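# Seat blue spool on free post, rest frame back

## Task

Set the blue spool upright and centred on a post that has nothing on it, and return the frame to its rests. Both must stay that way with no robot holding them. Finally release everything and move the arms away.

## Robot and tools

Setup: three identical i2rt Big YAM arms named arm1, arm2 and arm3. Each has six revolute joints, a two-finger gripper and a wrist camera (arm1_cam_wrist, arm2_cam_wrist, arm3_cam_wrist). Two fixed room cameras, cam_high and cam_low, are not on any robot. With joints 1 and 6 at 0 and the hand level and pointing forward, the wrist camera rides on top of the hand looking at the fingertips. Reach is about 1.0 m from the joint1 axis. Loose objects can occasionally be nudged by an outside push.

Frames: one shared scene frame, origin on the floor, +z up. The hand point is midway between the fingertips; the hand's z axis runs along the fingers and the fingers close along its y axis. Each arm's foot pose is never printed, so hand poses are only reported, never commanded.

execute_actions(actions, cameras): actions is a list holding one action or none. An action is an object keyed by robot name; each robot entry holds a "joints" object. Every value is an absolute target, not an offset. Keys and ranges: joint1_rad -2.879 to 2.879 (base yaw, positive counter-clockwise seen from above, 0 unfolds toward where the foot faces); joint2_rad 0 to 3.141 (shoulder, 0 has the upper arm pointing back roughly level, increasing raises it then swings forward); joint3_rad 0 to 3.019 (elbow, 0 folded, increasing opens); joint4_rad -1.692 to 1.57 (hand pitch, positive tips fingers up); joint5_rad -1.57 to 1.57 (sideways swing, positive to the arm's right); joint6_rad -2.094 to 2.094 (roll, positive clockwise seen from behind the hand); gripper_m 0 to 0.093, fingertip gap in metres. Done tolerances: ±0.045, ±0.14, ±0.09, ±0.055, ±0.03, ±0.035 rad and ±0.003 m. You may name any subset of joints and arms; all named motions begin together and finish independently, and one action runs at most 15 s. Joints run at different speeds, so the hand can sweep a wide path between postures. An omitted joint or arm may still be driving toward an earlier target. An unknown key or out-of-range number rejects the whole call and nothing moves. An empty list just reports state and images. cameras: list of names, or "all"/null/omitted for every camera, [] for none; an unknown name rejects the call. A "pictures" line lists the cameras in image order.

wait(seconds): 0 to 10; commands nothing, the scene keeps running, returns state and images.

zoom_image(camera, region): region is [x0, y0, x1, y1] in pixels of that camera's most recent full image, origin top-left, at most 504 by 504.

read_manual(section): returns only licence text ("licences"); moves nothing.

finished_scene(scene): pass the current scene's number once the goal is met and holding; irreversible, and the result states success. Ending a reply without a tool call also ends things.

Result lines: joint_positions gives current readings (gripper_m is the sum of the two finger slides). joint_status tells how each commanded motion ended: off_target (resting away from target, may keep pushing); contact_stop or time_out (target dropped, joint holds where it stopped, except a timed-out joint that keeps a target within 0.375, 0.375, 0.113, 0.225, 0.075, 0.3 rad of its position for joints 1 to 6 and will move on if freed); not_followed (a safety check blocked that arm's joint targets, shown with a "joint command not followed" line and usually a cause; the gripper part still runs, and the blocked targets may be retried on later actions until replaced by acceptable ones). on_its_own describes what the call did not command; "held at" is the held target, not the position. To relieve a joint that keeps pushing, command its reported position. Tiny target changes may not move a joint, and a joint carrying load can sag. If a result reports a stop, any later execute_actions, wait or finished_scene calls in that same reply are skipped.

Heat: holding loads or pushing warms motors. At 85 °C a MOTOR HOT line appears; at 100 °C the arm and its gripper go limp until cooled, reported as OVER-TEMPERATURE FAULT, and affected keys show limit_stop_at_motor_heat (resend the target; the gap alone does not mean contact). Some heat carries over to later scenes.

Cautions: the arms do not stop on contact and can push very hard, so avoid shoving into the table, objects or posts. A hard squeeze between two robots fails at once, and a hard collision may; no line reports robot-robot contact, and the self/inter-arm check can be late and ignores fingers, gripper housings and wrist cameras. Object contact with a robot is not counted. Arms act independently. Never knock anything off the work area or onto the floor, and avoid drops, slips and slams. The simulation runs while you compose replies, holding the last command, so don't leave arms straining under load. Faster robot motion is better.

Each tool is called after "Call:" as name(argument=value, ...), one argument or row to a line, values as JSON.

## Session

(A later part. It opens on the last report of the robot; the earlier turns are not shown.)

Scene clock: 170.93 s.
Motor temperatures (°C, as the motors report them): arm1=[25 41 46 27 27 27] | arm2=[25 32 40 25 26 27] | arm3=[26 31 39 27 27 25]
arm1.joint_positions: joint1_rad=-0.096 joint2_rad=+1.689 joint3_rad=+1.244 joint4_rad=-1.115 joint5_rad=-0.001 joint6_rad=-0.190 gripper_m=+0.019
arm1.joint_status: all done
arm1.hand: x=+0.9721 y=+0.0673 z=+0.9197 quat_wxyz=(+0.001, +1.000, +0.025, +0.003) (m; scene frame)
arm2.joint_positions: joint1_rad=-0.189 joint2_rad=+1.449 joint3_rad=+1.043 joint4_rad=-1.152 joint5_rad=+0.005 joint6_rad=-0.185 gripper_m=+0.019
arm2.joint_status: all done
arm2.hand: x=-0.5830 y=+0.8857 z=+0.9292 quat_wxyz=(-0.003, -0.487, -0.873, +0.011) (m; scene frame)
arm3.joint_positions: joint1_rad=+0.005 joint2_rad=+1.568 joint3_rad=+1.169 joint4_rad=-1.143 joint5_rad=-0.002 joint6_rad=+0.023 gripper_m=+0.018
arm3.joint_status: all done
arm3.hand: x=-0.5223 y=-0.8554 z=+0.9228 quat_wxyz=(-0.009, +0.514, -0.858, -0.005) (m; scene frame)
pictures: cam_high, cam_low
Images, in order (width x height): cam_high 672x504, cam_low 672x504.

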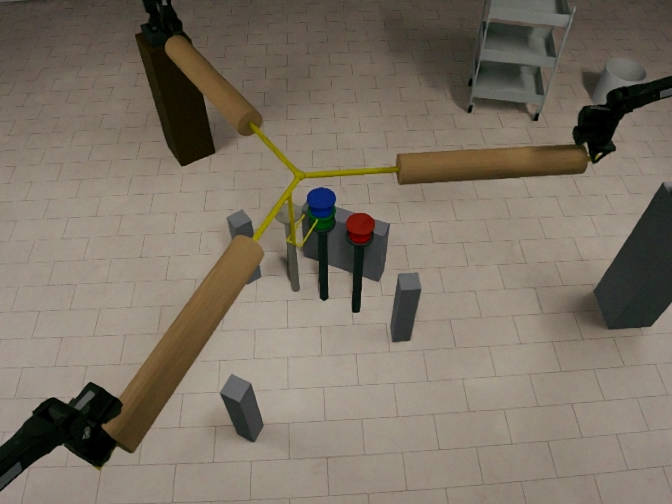

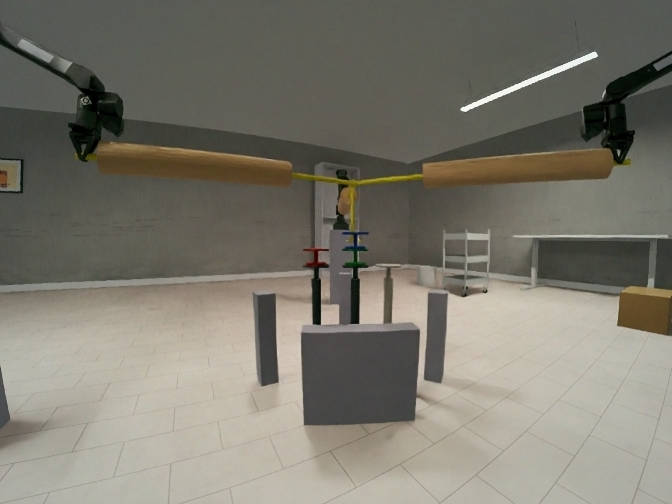

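Call:
execute_actions(
  actions=[
    {"arm1": {"joints": {"joint1_rad": -0.206, "joint2_rad": 1.625, "joint3_rad": 1.197, "joint4_rad": -1.092, "joint6_rad": -0.292}}, "arm2": {"joints": {"joint1_rad": -0.05, "joint2_rad": 1.358, "joint3_rad": 0.96, "joint4_rad": -1.135, "joint6_rad": -0.045}}, "arm3": {"joints": {"joint1_rad": 0.005, "joint2_rad": 1.703, "joint3_rad": 1.417, "joint4_rad": -1.212, "joint6_rad": 0.025}}},
  ],
  cameras=["cam_high", "cam_low"],
)

Call:
zoom_image(
  camera="cam_high",
  region=[230, 130, 410, 310],
)

Call:
zoom_image(
  camera="cam_low",
  region=[290, 170, 420, 280],
)

Scene clock: 200.90 s.
Motor temperatures (°C, as the motors report them): arm1=[25 41 45 27 27 27] | arm2=[25 31 40 25 26 27] | arm3=[26 32 44 27 27 25]
arm1.joint_positions: joint1_rad=-0.212 joint2_rad=+1.670 joint3_rad=+1.188 joint4_rad=-1.096 joint5_rad=-0.001 joint6_rad=-0.303 gripper_m=+0.019
arm1.joint_status: all done
arm1.hand: x=+1.0005 y=+0.1175 z=+0.9092 quat_wxyz=(+0.003, +1.000, +0.024, +0.012) (m; scene frame)
arm2.joint_positions: joint1_rad=-0.051 joint2_rad=+1.379 joint3_rad=+0.938 joint4_rad=-1.129 joint5_rad=+0.005 joint6_rad=-0.047 gripper_m=+0.019
arm2.joint_status: all done
arm2.hand: x=-0.5504 y=+0.9394 z=+0.9170 quat_wxyz=(+0.001, -0.487, -0.873, +0.007) (m; scene frame)
arm3.joint_positions: joint1_rad=+0.005 joint2_rad=+1.724 joint3_rad=+1.358 joint4_rad=-1.189 joint5_rad=-0.004 joint6_rad=+0.023 gripper_m=+0.018
arm3.joint_status: all done
arm3.hand: x=-0.4958 y=-0.8021 z=+0.9190 quat_wxyz=(-0.003, +0.514, -0.858, -0.002) (m; scene frame)
pictures: cam_high, cam_low
Images, in order (width x height): cam_high 672x504, cam_low 672x504.

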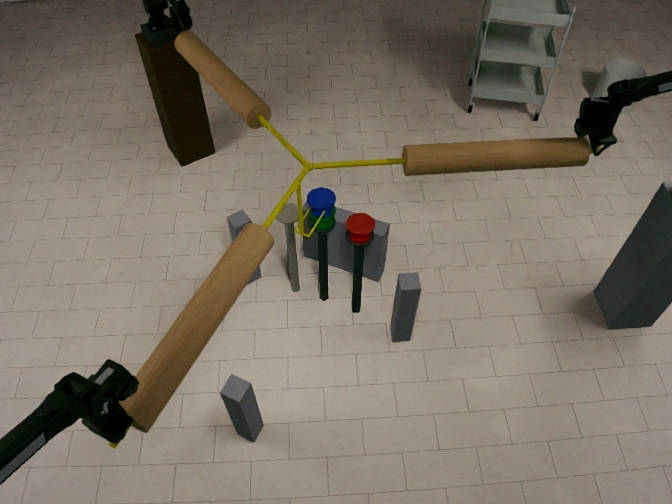

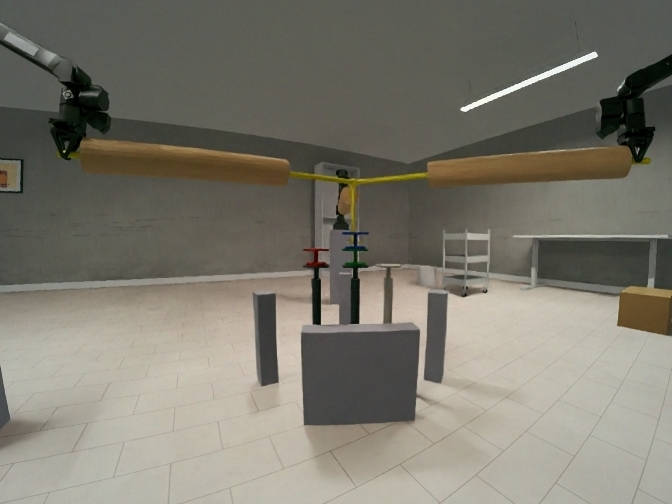

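Region (230, 130, 410, 310) of cam_high's 672x504 image, scaled by 2.800, with more detail than that image has.

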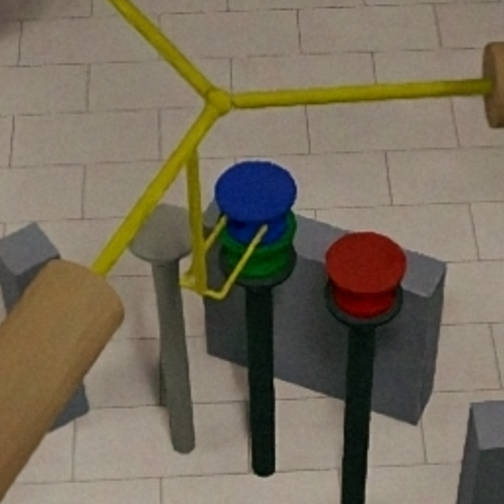

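Region (290, 170, 420, 280) of cam_low's 672x504 image, scaled by 3.877, with more detail than that image has; it fills the top 426 rows of this view, and the rest is white.

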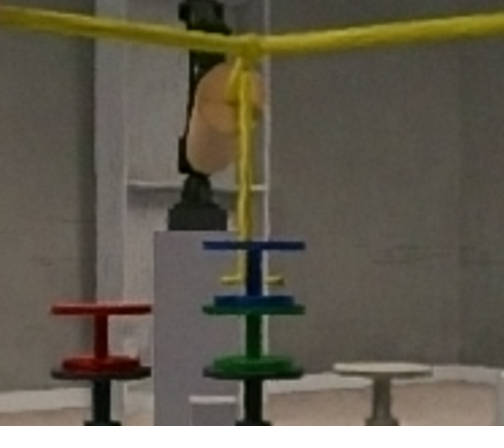

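Call:
execute_actions(
  actions=[
    {"arm1": {"joints": {"joint1_rad": -0.343, "joint2_rad": 1.58, "joint3_rad": 1.162, "joint4_rad": -1.082, "joint6_rad": -0.428}}, "arm2": {"joints": {"joint1_rad": 0.108, "joint2_rad": 1.262, "joint3_rad": 0.888, "joint4_rad": -1.147, "joint6_rad": 0.115}}, "arm3": {"joints": {"joint1_rad": 0.002, "joint2_rad": 1.856, "joint3_rad": 1.652, "joint4_rad": -1.278, "joint6_rad": 0.022}}},
  ],
  cameras=["cam_high", "cam_low"],
)

Call:
zoom_image(
  camera="cam_high",
  region=[230, 130, 410, 310],
)

Call:
zoom_image(
  camera="cam_low",
  region=[290, 170, 420, 280],
)

Scene clock: 216.23 s.
Motor temperatures (°C, as the motors report them): arm1=[25 41 44 27 27 27] | arm2=[25 31 41 25 26 27] | arm3=[26 33 46 27 27 25]
arm1.joint_positions: joint1_rad=-0.349 joint2_rad=+1.621 joint3_rad=+1.154 joint4_rad=-1.083 joint5_rad=+0.004 joint6_rad=-0.439 gripper_m=+0.019
arm1.joint_status: all done
arm1.hand: x=+1.0290 y=+0.1752 z=+0.9198 quat_wxyz=(-0.005, +1.000, +0.023, +0.000) (m; scene frame)
arm2.joint_positions: joint1_rad=+0.109 joint2_rad=+1.276 joint3_rad=+0.866 joint4_rad=-1.145 joint5_rad=-0.001 joint6_rad=+0.113 gripper_m=+0.019
arm2.joint_status: all done
arm2.hand: x=-0.5202 y=+0.9962 z=+0.9247 quat_wxyz=(-0.008, -0.487, -0.873, +0.008) (m; scene frame)
arm3.joint_positions: joint1_rad=+0.005 joint2_rad=+1.877 joint3_rad=+1.584 joint4_rad=-1.261 joint5_rad=-0.002 joint6_rad=+0.023 gripper_m=+0.018
arm3.joint_status: all done
arm3.hand: x=-0.4669 y=-0.7458 z=+0.9215 quat_wxyz=(-0.004, +0.514, -0.858, -0.002) (m; scene frame)
pictures: cam_high, cam_low
Images, in order (width x height): cam_high 672x504, cam_low 672x504.

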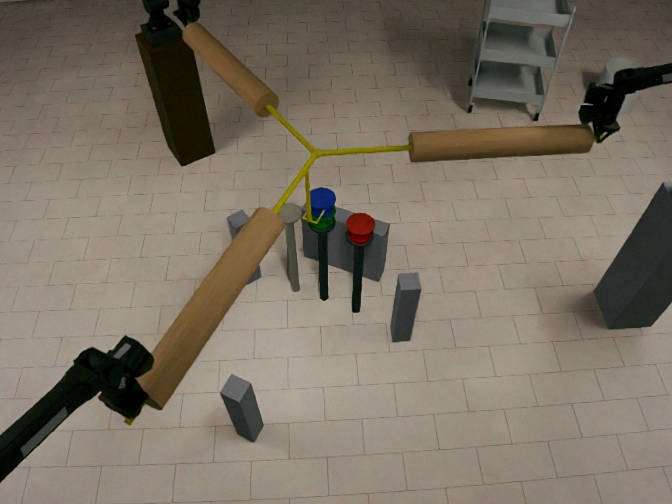

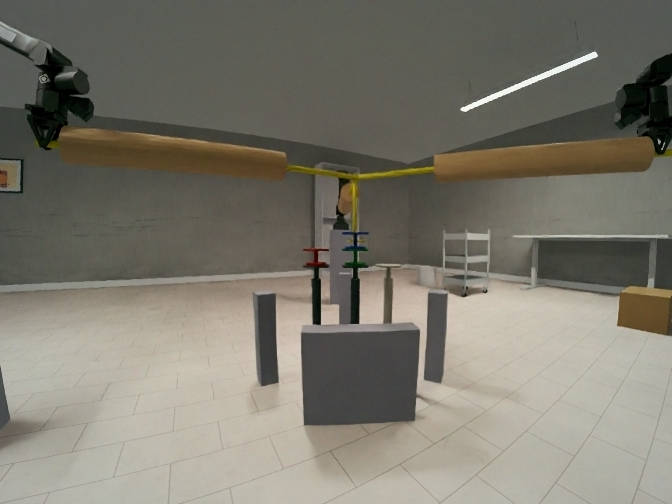

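Region (230, 130, 410, 310) of cam_high's 672x504 image, scaled by 2.800, with more detail than that image has.

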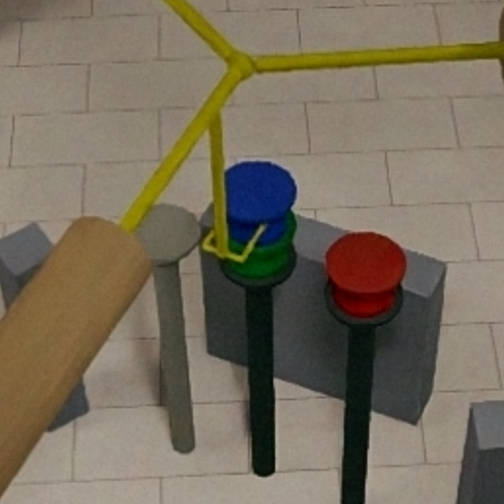

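Region (290, 170, 420, 280) of cam_low's 672x504 image, scaled by 3.877, with more detail than that image has; it fills the top 426 rows of this view, and the rest is white.

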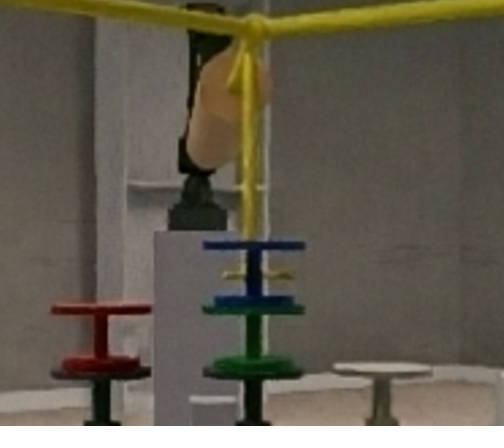

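Call:
execute_actions(
  actions=[
    {"arm1": {"joints": {"joint1_rad": -0.371, "joint2_rad": 1.53, "joint3_rad": 1.29, "joint4_rad": -1.259, "joint6_rad": -0.456}}, "arm2": {"joints": {"joint1_rad": 0.142, "joint2_rad": 1.20, "joint3_rad": 1.005, "joint4_rad": -1.338, "joint6_rad": 0.148}}, "arm3": {"joints": {"joint1_rad": 0.001, "joint2_rad": 1.857, "joint3_rad": 1.813, "joint4_rad": -1.43, "joint6_rad": 0.022}}},
  ],
  cameras=["cam_high", "cam_low"],
)

Call:
zoom_image(
  camera="cam_high",
  region=[230, 110, 410, 290],
)

Call:
zoom_image(
  camera="cam_low",
  region=[290, 160, 430, 280],
)

Scene clock: 234.80 s.
Motor temperatures (°C, as the motors report them): arm1=[25 41 45 27 27 27] | arm2=[25 30 41 25 26 27] | arm3=[26 35 48 27 27 25]
arm1.joint_positions: joint1_rad=-0.375 joint2_rad=+1.559 joint3_rad=+1.234 joint4_rad=-1.230 joint5_rad=+0.006 joint6_rad=-0.464 gripper_m=+0.019
arm1.joint_status: all done
arm1.hand: x=+1.0361 y=+0.1846 z=+0.9745 quat_wxyz=(-0.005, +1.000, +0.023, +0.003) (m; scene frame)
arm2.joint_positions: joint1_rad=+0.141 joint2_rad=+1.213 joint3_rad=+0.961 joint4_rad=-1.305 joint5_rad=-0.003 joint6_rad=+0.146 gripper_m=+0.019
arm2.joint_status: all done
arm2.hand: x=-0.5147 y=+1.0076 z=+0.9777 quat_wxyz=(-0.007, -0.488, -0.873, +0.006) (m; scene frame)
arm3.joint_positions: joint1_rad=+0.005 joint2_rad=+1.877 joint3_rad=+1.740 joint4_rad=-1.425 joint5_rad=-0.001 joint6_rad=+0.023 gripper_m=+0.018
arm3.joint_status: all done
arm3.hand: x=-0.4620 y=-0.7360 z=+0.9789 quat_wxyz=(-0.001, +0.514, -0.858, +0.001) (m; scene frame)
pictures: cam_high, cam_low
Images, in order (width x height): cam_high 672x504, cam_low 672x504.

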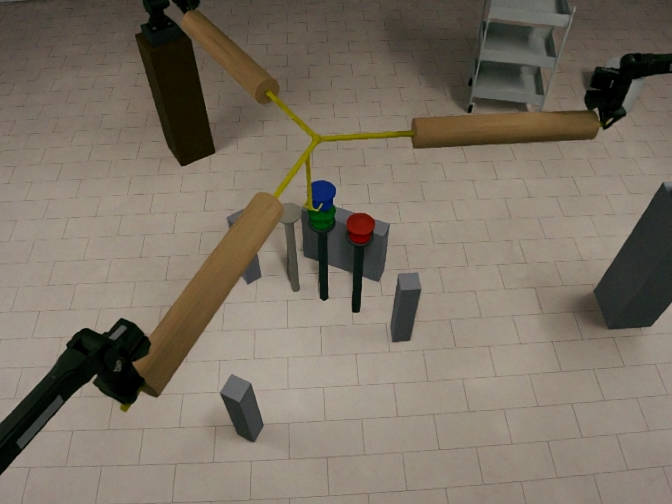

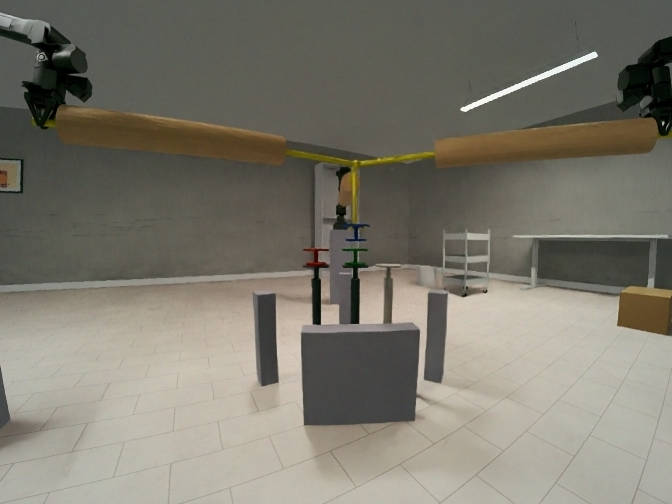

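Region (230, 110, 410, 290) of cam_high's 672x504 image, scaled by 2.800, with more detail than that image has.

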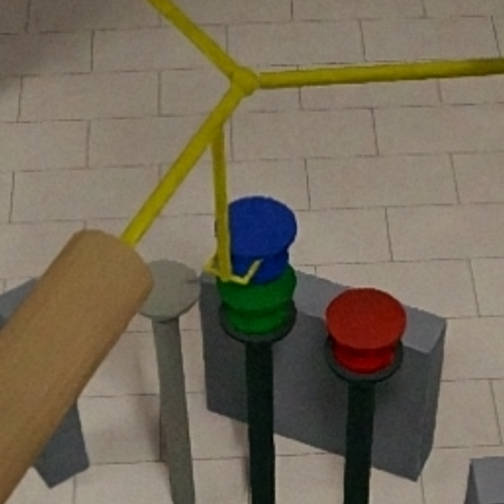

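Region (290, 160, 430, 280) of cam_low's 672x504 image, scaled by 3.600, with more detail than that image has; it fills the top 432 rows of this view, and the rest is white.

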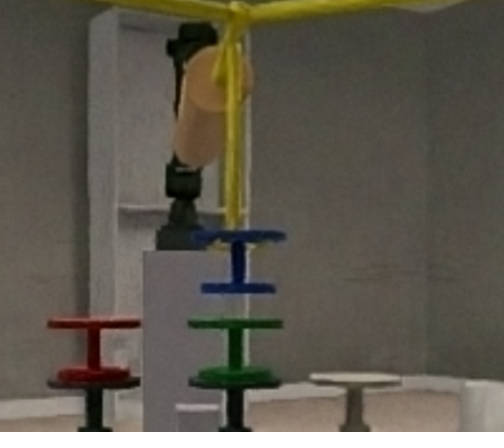

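Call:
execute_actions(
  actions=[],
)

Scene clock: 257.60 s.
Motor temperatures (°C, as the motors report them): arm1=[25 40 51 27 27 27] | arm2=[25 30 44 25 26 27] | arm3=[26 36 51 27 27 25]
arm1.joint_positions: joint1_rad=-0.375 joint2_rad=+1.559 joint3_rad=+1.234 joint4_rad=-1.230 joint5_rad=+0.006 joint6_rad=-0.464 gripper_m=+0.019
arm1.joint_status: all done
arm1.hand: x=+1.0361 y=+0.1846 z=+0.9745 quat_wxyz=(-0.005, +1.000, +0.023, +0.003) (m; scene frame)
arm2.joint_positions: joint1_rad=+0.141 joint2_rad=+1.213 joint3_rad=+0.961 joint4_rad=-1.305 joint5_rad=-0.003 joint6_rad=+0.146 gripper_m=+0.019
arm2.joint_status: all done
arm2.hand: x=-0.5147 y=+1.0076 z=+0.9777 quat_wxyz=(-0.007, -0.488, -0.873, +0.006) (m; scene frame)
arm3.joint_positions: joint1_rad=+0.005 joint2_rad=+1.877 joint3_rad=+1.740 joint4_rad=-1.425 joint5_rad=-0.001 joint6_rad=+0.023 gripper_m=+0.018
arm3.joint_status: all done
arm3.hand: x=-0.4620 y=-0.7360 z=+0.9789 quat_wxyz=(-0.001, +0.514, -0.858, +0.001) (m; scene frame)
pictures: arm1_cam_wrist, arm2_cam_wrist, arm3_cam_wrist, cam_high, cam_low
Images, in order (width x height): arm1_cam_wrist 504x504, arm2_cam_wrist 504x504, arm3_cam_wrist 504x504, cam_high 672x504, cam_low 672x504.

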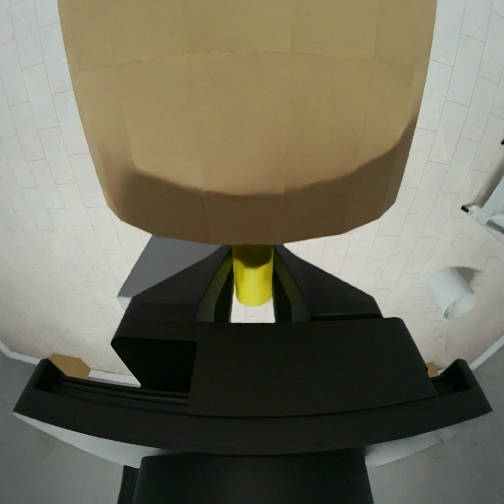

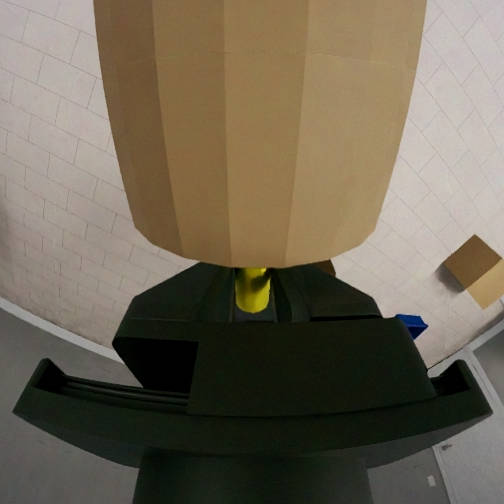

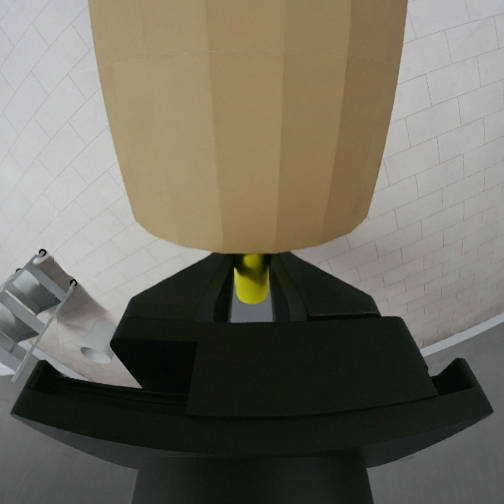

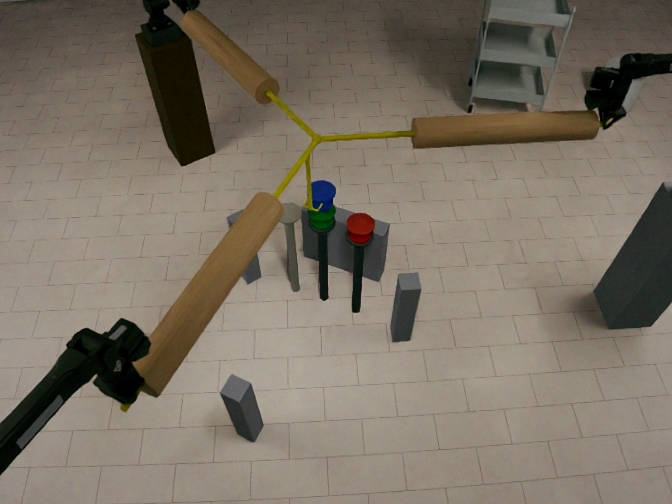

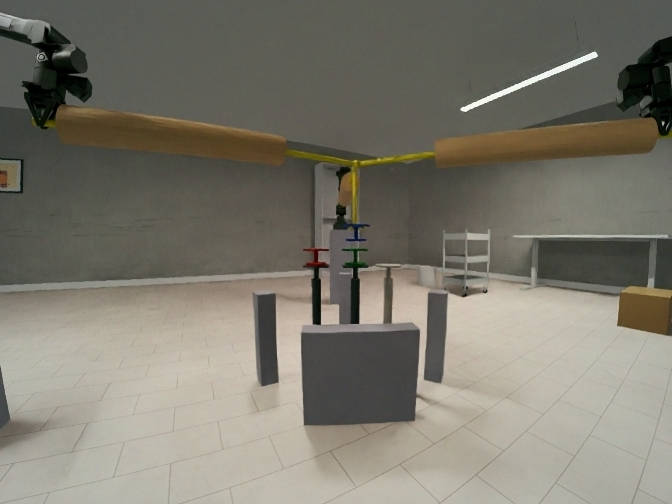

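Call:
execute_actions(
  actions=[
    {"arm1":{"joints":{"joint1_rad":-0.384,"joint2_rad":1.725,"joint3_rad":1.527,"joint4_rad":-1.305,"joint5_rad":0,"joint6_rad":-0.473}},"arm2":{"joints":{"joint1_rad":0.022,"joint2_rad":1.0,"joint3_rad":0.846,"joint4_rad":-1.39,"joint5_rad":0,"joint6_rad":0.03}},"arm3":{"joints":{"joint1_rad":0.132,"joint2_rad":1.877,"joint3_rad":1.825,"joint4_rad":-1.44,"joint5_rad":0,"joint6_rad":0.15}}},
  ],
  cameras=["cam_high","cam_low"],
)

Scene clock: 300.47 s.
Motor temperatures (°C, as the motors report them): arm1=[25 40 54 27 27 27] | arm2=[25 30 46 25 26 27] | arm3=[26 37 54 27 27 25]
arm1.joint_positions: joint1_rad=-0.380 joint2_rad=+1.761 joint3_rad=+1.469 joint4_rad=-1.271 joint5_rad=+0.000 joint6_rad=-0.473 gripper_m=+0.019
arm1.joint_status: all done
arm1.hand: x=+0.9668 y=+0.2173 z=+0.9647 quat_wxyz=(+0.000, +1.000, +0.025, +0.005) (m; scene frame)
arm2.joint_positions: joint1_rad=+0.028 joint2_rad=+1.008 joint3_rad=+0.827 joint4_rad=-1.377 joint5_rad=-0.003 joint6_rad=+0.038 gripper_m=+0.019
arm2.joint_status: all done
arm2.hand: x=-0.5828 y=+1.0439 z=+0.9825 quat_wxyz=(-0.007, -0.490, -0.872, +0.006) (m; scene frame)
arm3.joint_positions: joint1_rad=+0.142 joint2_rad=+1.889 joint3_rad=+1.760 joint4_rad=-1.432 joint5_rad=-0.001 joint6_rad=+0.155 gripper_m=+0.018
arm3.joint_status: all done
arm3.hand: x=-0.5334 y=-0.7003 z=+0.9800 quat_wxyz=(-0.001, +0.516, -0.857, +0.000) (m; scene frame)
pictures: cam_high, cam_low
Images, in order (width x height): cam_high 672x504, cam_low 672x504.

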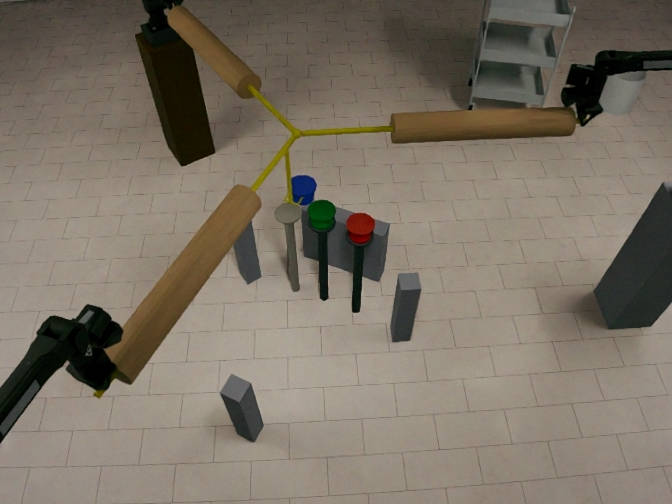

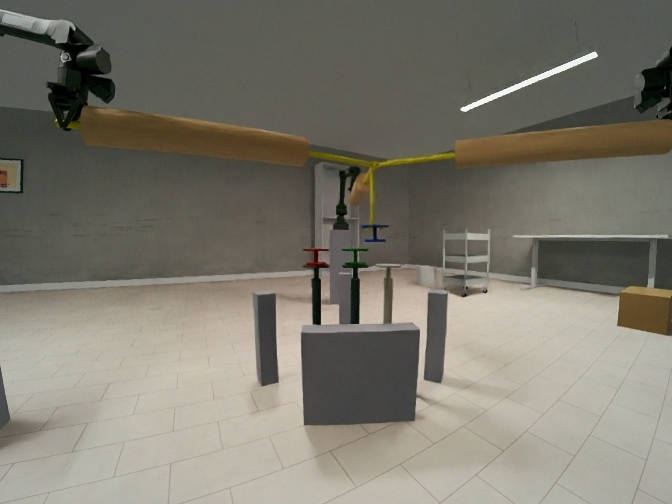

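Call:
zoom_image(
  camera="cam_low",
  region=[296, 200, 416, 290],
)

Call:
zoom_image(
  camera="cam_high",
  region=[250, 160, 390, 265],
)

Region (296, 200, 416, 290) of cam_low's 672x504 image, scaled by 4.200, with more detail than that image has; it fills the top 378 rows of this view, and the rest is white.

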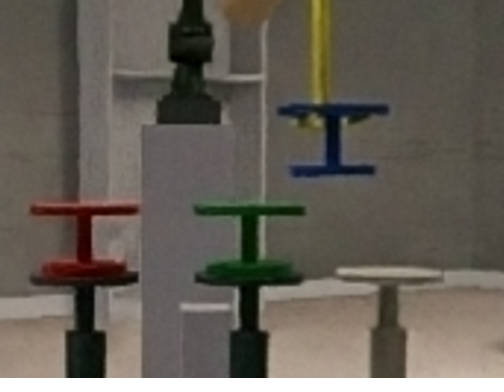

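Region (250, 160, 390, 265) of cam_high's 672x504 image, scaled by 3.600, with more detail than that image has; it fills the top 378 rows of this view, and the rest is white.

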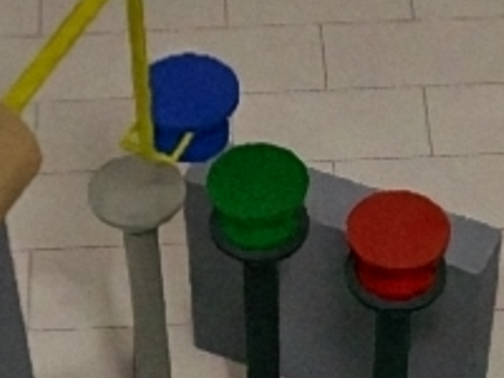

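Call:
execute_actions(
  actions=[
    {"arm1":{"joints":{"joint1_rad":-0.347,"joint2_rad":1.875,"joint3_rad":1.757,"joint4_rad":-1.375,"joint5_rad":0,"joint6_rad":-0.437}},"arm2":{"joints":{"joint1_rad":-0.206,"joint2_rad":0.904,"joint3_rad":0.766,"joint4_rad":-1.407,"joint5_rad":0,"joint6_rad":-0.2}},"arm3":{"joints":{"joint1_rad":0.24,"joint2_rad":1.85,"joint3_rad":1.737,"joint4_rad":-1.387,"joint5_rad":0,"joint6_rad":0.26}}},
  ],
  cameras=["cam_high","cam_low"],
)

Call:
zoom_image(
  camera="cam_low",
  region=[296, 200, 416, 290],
)

Call:
zoom_image(
  camera="cam_high",
  region=[250, 160, 390, 265],
)

Scene clock: 373.20 s.
Motor temperatures (°C, as the motors report them): arm1=[25 43 58 27 27 27] | arm2=[25 29 44 25 26 27] | arm3=[26 38 55 27 27 25]
arm1.joint_positions: joint1_rad=-0.350 joint2_rad=+1.909 joint3_rad=+1.689 joint4_rad=-1.341 joint5_rad=+0.004 joint6_rad=-0.442 gripper_m=+0.019
arm1.joint_status: all done
arm1.hand: x=+0.9064 y=+0.2264 z=+0.9658 quat_wxyz=(-0.003, +1.000, +0.024, +0.005) (m; scene frame)
arm2.joint_positions: joint1_rad=-0.190 joint2_rad=+0.913 joint3_rad=+0.741 joint4_rad=-1.404 joint5_rad=-0.011 joint6_rad=-0.184 gripper_m=+0.019
arm2.joint_status: all done
arm2.hand: x=-0.6444 y=+1.0532 z=+0.9706 quat_wxyz=(-0.002, -0.488, -0.873, -0.001) (m; scene frame)
arm3.joint_positions: joint1_rad=+0.247 joint2_rad=+1.885 joint3_rad=+1.718 joint4_rad=-1.405 joint5_rad=+0.002 joint6_rad=+0.261 gripper_m=+0.018
arm3.joint_status: all done
arm3.hand: x=-0.5936 y=-0.6894 z=+0.9662 quat_wxyz=(+0.002, +0.515, -0.857, +0.005) (m; scene frame)
pictures: cam_high, cam_low
Images, in order (width x height): cam_high 672x504, cam_low 672x504.

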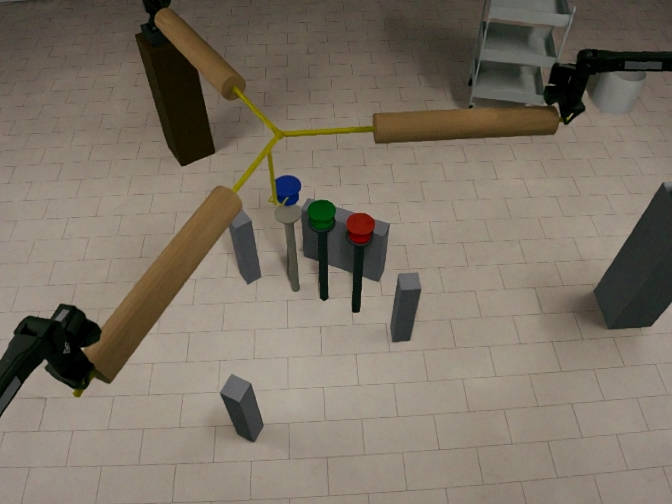

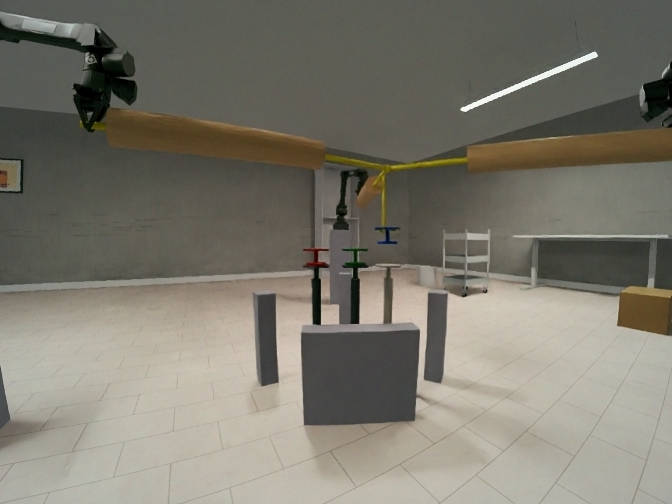

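Region (296, 200, 416, 290) of cam_low's 672x504 image, scaled by 4.200, with more detail than that image has; it fills the top 378 rows of this view, and the rest is white.

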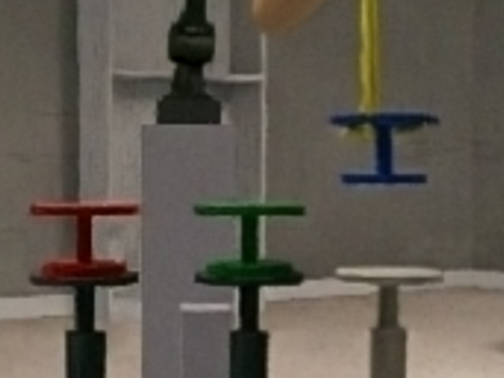

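Region (250, 160, 390, 265) of cam_high's 672x504 image, scaled by 3.600, with more detail than that image has; it fills the top 378 rows of this view, and the rest is white.

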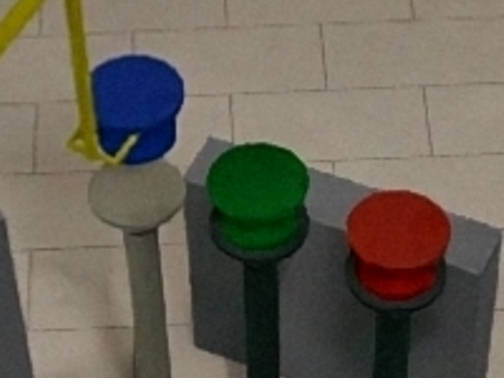

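Call:
execute_actions(
  actions=[
    {"arm1":{"joints":{"joint1_rad":-0.339,"joint2_rad":1.939,"joint3_rad":1.624,"joint4_rad":-1.172,"joint5_rad":0,"joint6_rad":-0.429}},"arm2":{"joints":{"joint1_rad":-0.222,"joint2_rad":0.965,"joint3_rad":0.613,"joint4_rad":-1.17,"joint5_rad":0,"joint6_rad":-0.215}},"arm3":{"joints":{"joint1_rad":0.255,"joint2_rad":1.893,"joint3_rad":1.604,"joint4_rad":-1.221,"joint5_rad":0,"joint6_rad":0.275}}},
  ],
  cameras=["cam_high","cam_low"],
)

Call:
zoom_image(
  camera="cam_low",
  region=[296, 200, 416, 290],
)

Call:
zoom_image(
  camera="cam_high",
  region=[250, 160, 390, 265],
)

Scene clock: 431.03 s.
Motor temperatures (°C, as the motors report them): arm1=[25 46 63 27 27 27] | arm2=[25 28 45 25 26 27] | arm3=[26 40 49 27 27 25]
arm1.joint_positions: joint1_rad=-0.347 joint2_rad=+1.984 joint3_rad=+1.609 joint4_rad=-1.184 joint5_rad=+0.004 joint6_rad=-0.441 gripper_m=+0.019
arm1.joint_status: all done
arm1.hand: x=+0.8998 y=+0.2277 z=+0.8944 quat_wxyz=(-0.003, +1.000, +0.025, +0.004) (m; scene frame)
arm2.joint_positions: joint1_rad=-0.212 joint2_rad=+0.974 joint3_rad=+0.589 joint4_rad=-1.183 joint5_rad=-0.002 joint6_rad=-0.205 gripper_m=+0.019
arm2.joint_status: all done
arm2.hand: x=-0.6504 y=+1.0496 z=+0.9028 quat_wxyz=(-0.002, -0.489, -0.872, +0.005) (m; scene frame)
arm3.joint_positions: joint1_rad=+0.250 joint2_rad=+1.922 joint3_rad=+1.590 joint4_rad=-1.233 joint5_rad=+0.000 joint6_rad=+0.269 gripper_m=+0.018
arm3.joint_status: all done
arm3.hand: x=-0.5962 y=-0.6908 z=+0.8983 quat_wxyz=(+0.000, +0.514, -0.858, +0.001) (m; scene frame)
pictures: cam_high, cam_low
Images, in order (width x height): cam_high 672x504, cam_low 672x504.

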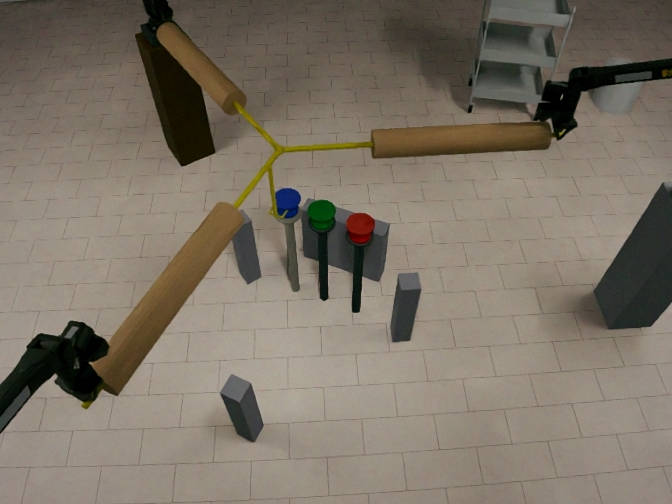

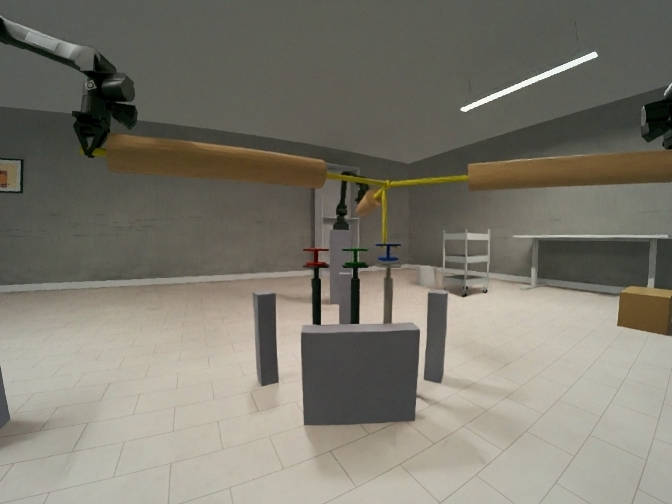

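Region (296, 200, 416, 290) of cam_low's 672x504 image, scaled by 4.200, with more detail than that image has; it fills the top 378 rows of this view, and the rest is white.

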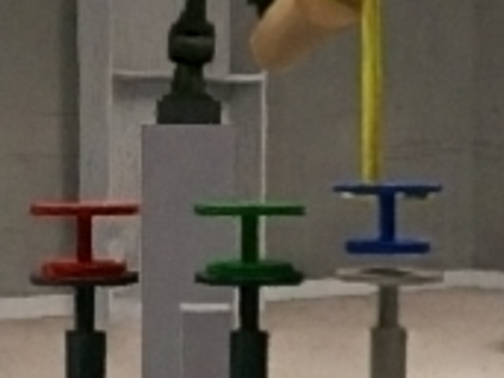

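Region (250, 160, 390, 265) of cam_high's 672x504 image, scaled by 3.600, with more detail than that image has; it fills the top 378 rows of this view, and the rest is white.

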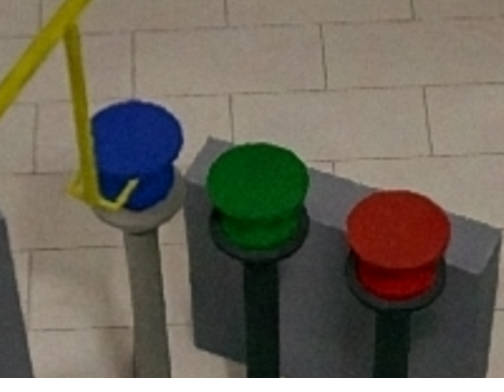

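Call:
zoom_image(
  camera="cam_high",
  region=[262, 180, 342, 240],
)

Region (262, 180, 342, 240) of cam_high's 672x504 image, scaled by 6.300, with more detail than that image has; it fills the top 378 rows of this view, and the rest is white.

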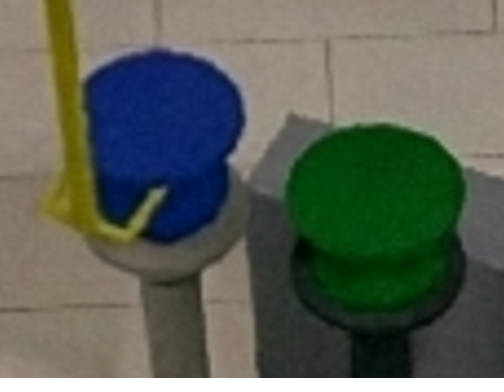

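Call:
execute_actions(
  actions=[
    {"arm1":{"joints":{"joint1_rad":-0.333,"joint2_rad":1.986,"joint3_rad":1.584,"joint4_rad":-1.086,"joint5_rad":0,"joint6_rad":-0.42}},"arm2":{"joints":{"joint1_rad":-0.235,"joint2_rad":1.047,"joint3_rad":0.534,"joint4_rad":-1.006,"joint5_rad":0,"joint6_rad":-0.229}},"arm3":{"joints":{"joint1_rad":0.255,"joint2_rad":1.92,"joint3_rad":1.537,"joint4_rad":-1.123,"joint5_rad":0,"joint6_rad":0.275}}},
  ],
  cameras=["cam_high","cam_low"],
)

Call:
zoom_image(
  camera="cam_low",
  region=[296, 200, 416, 290],
)

Call:
zoom_image(
  camera="cam_high",
  region=[262, 180, 342, 240],
)

Scene clock: 498.87 s.
Motor temperatures (°C, as the motors report them): arm1=[25 49 56 27 27 27] | arm2=[25 27 45 25 26 27] | arm3=[26 41 48 27 27 25]
arm1.joint_positions: joint1_rad=-0.343 joint2_rad=+2.015 joint3_rad=+1.572 joint4_rad=-1.106 joint5_rad=+0.003 joint6_rad=-0.436 gripper_m=+0.019
arm1.joint_status: all done
arm1.hand: x=+0.8976 y=+0.2254 z=+0.8632 quat_wxyz=(-0.004, +1.000, +0.025, +0.000) (m; scene frame)
arm2.joint_positions: joint1_rad=-0.226 joint2_rad=+1.059 joint3_rad=+0.514 joint4_rad=-1.022 joint5_rad=-0.002 joint6_rad=-0.219 gripper_m=+0.019
arm2.joint_status: all done
arm2.hand: x=-0.6524 y=+1.0453 z=+0.8602 quat_wxyz=(-0.002, -0.488, -0.873, +0.006) (m; scene frame)
arm3.joint_positions: joint1_rad=+0.250 joint2_rad=+1.939 joint3_rad=+1.526 joint4_rad=-1.139 joint5_rad=+0.001 joint6_rad=+0.269 gripper_m=+0.018
arm3.joint_status: all done
arm3.hand: x=-0.5966 y=-0.6939 z=+0.8660 quat_wxyz=(-0.004, +0.513, -0.858, -0.003) (m; scene frame)
pictures: cam_high, cam_low
Images, in order (width x height): cam_high 672x504, cam_low 672x504.

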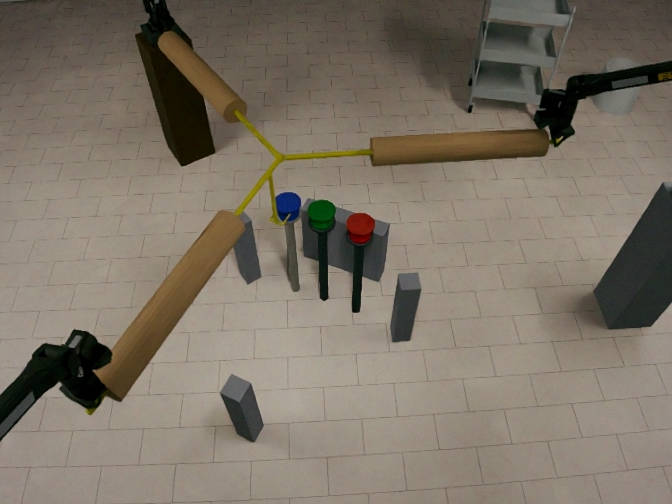

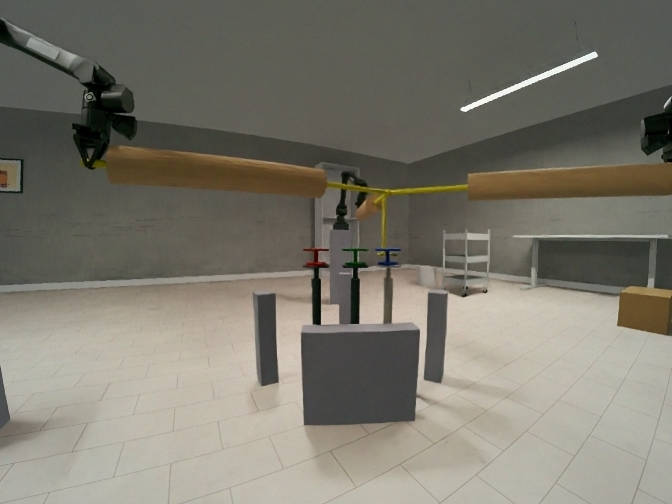

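Region (296, 200, 416, 290) of cam_low's 672x504 image, scaled by 4.200, with more detail than that image has; it fills the top 378 rows of this view, and the rest is white.

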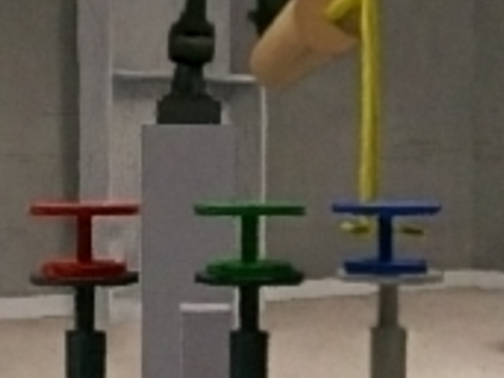

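Region (262, 180, 342, 240) of cam_high's 672x504 image, scaled by 6.300, with more detail than that image has; it fills the top 378 rows of this view, and the rest is white.

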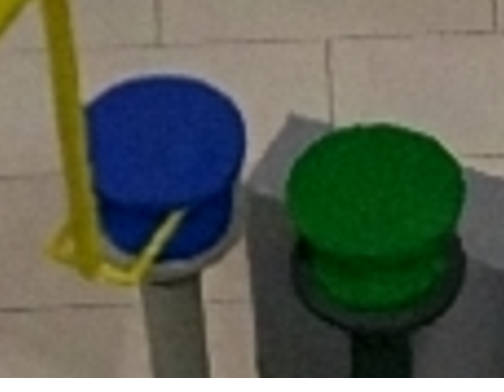

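Call:
execute_actions(
  actions=[
    {"arm1":{"joints":{"joint1_rad":-0.23,"joint2_rad":2.02,"joint3_rad":1.664,"joint4_rad":-1.095,"joint5_rad":0,"joint6_rad":-0.318}},"arm2":{"joints":{"joint1_rad":-0.41,"joint2_rad":1.206,"joint3_rad":0.667,"joint4_rad":-0.948,"joint5_rad":0,"joint6_rad":-0.404}},"arm3":{"joints":{"joint1_rad":0.288,"joint2_rad":1.768,"joint3_rad":1.313,"joint4_rad":-1.035,"joint5_rad":0,"joint6_rad":0.308}}},
  ],
  cameras=["cam_high","cam_low"],
)

Call:
zoom_image(
  camera="cam_low",
  region=[296, 200, 416, 290],
)

Call:
zoom_image(
  camera="cam_high",
  region=[240, 170, 360, 260],
)

Scene clock: 537.53 s.
Motor temperatures (°C, as the motors report them): arm1=[25 49 56 27 27 27] | arm2=[25 27 44 25 26 27] | arm3=[26 41 47 27 27 25]
arm1.joint_positions: joint1_rad=-0.225 joint2_rad=+2.037 joint3_rad=+1.591 joint4_rad=-1.102 joint5_rad=+0.001 joint6_rad=-0.317 gripper_m=+0.019
arm1.joint_status: all done
arm1.hand: x=+0.8687 y=+0.1607 z=+0.8568 quat_wxyz=(-0.002, +1.000, +0.024, -0.002) (m; scene frame)
arm2.joint_positions: joint1_rad=-0.401 joint2_rad=+1.218 joint3_rad=+0.619 joint4_rad=-0.955 joint5_rad=-0.004 joint6_rad=-0.392 gripper_m=+0.019
arm2.joint_status: all done
arm2.hand: x=-0.6819 y=+0.9851 z=+0.8591 quat_wxyz=(-0.007, -0.489, -0.872, +0.011) (m; scene frame)
arm3.joint_positions: joint1_rad=+0.287 joint2_rad=+1.791 joint3_rad=+1.299 joint4_rad=-1.063 joint5_rad=+0.004 joint6_rad=+0.305 gripper_m=+0.018
arm3.joint_status: all done
arm3.hand: x=-0.6290 y=-0.7532 z=+0.8651 quat_wxyz=(-0.004, +0.514, -0.858, -0.001) (m; scene frame)
pictures: cam_high, cam_low
Images, in order (width x height): cam_high 672x504, cam_low 672x504.

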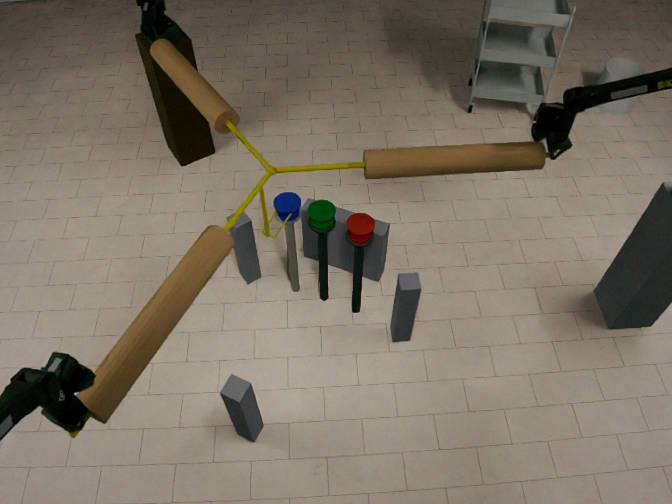

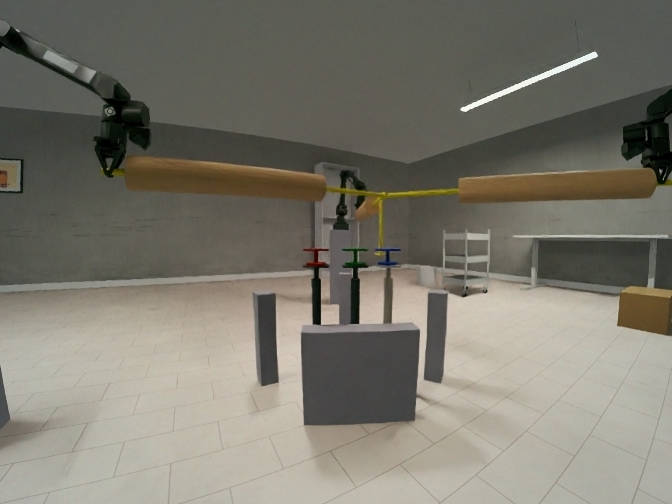

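Region (296, 200, 416, 290) of cam_low's 672x504 image, scaled by 4.200, with more detail than that image has; it fills the top 378 rows of this view, and the rest is white.

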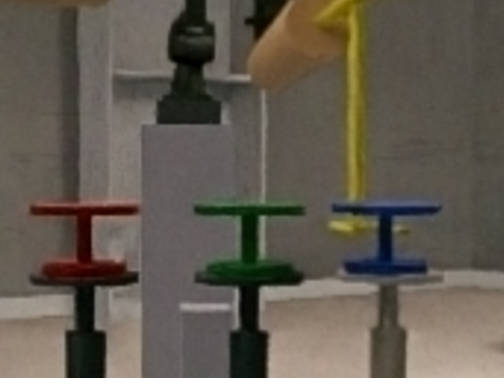

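Region (240, 170, 360, 260) of cam_high's 672x504 image, scaled by 4.200, with more detail than that image has; it fills the top 378 rows of this view, and the rest is white.

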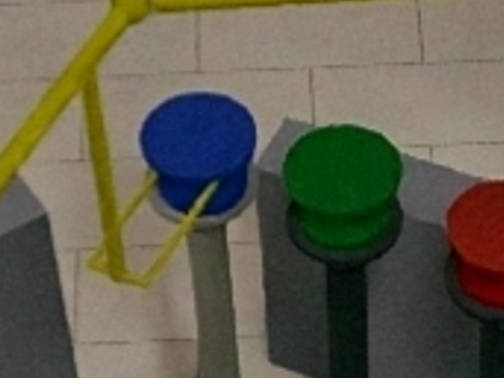

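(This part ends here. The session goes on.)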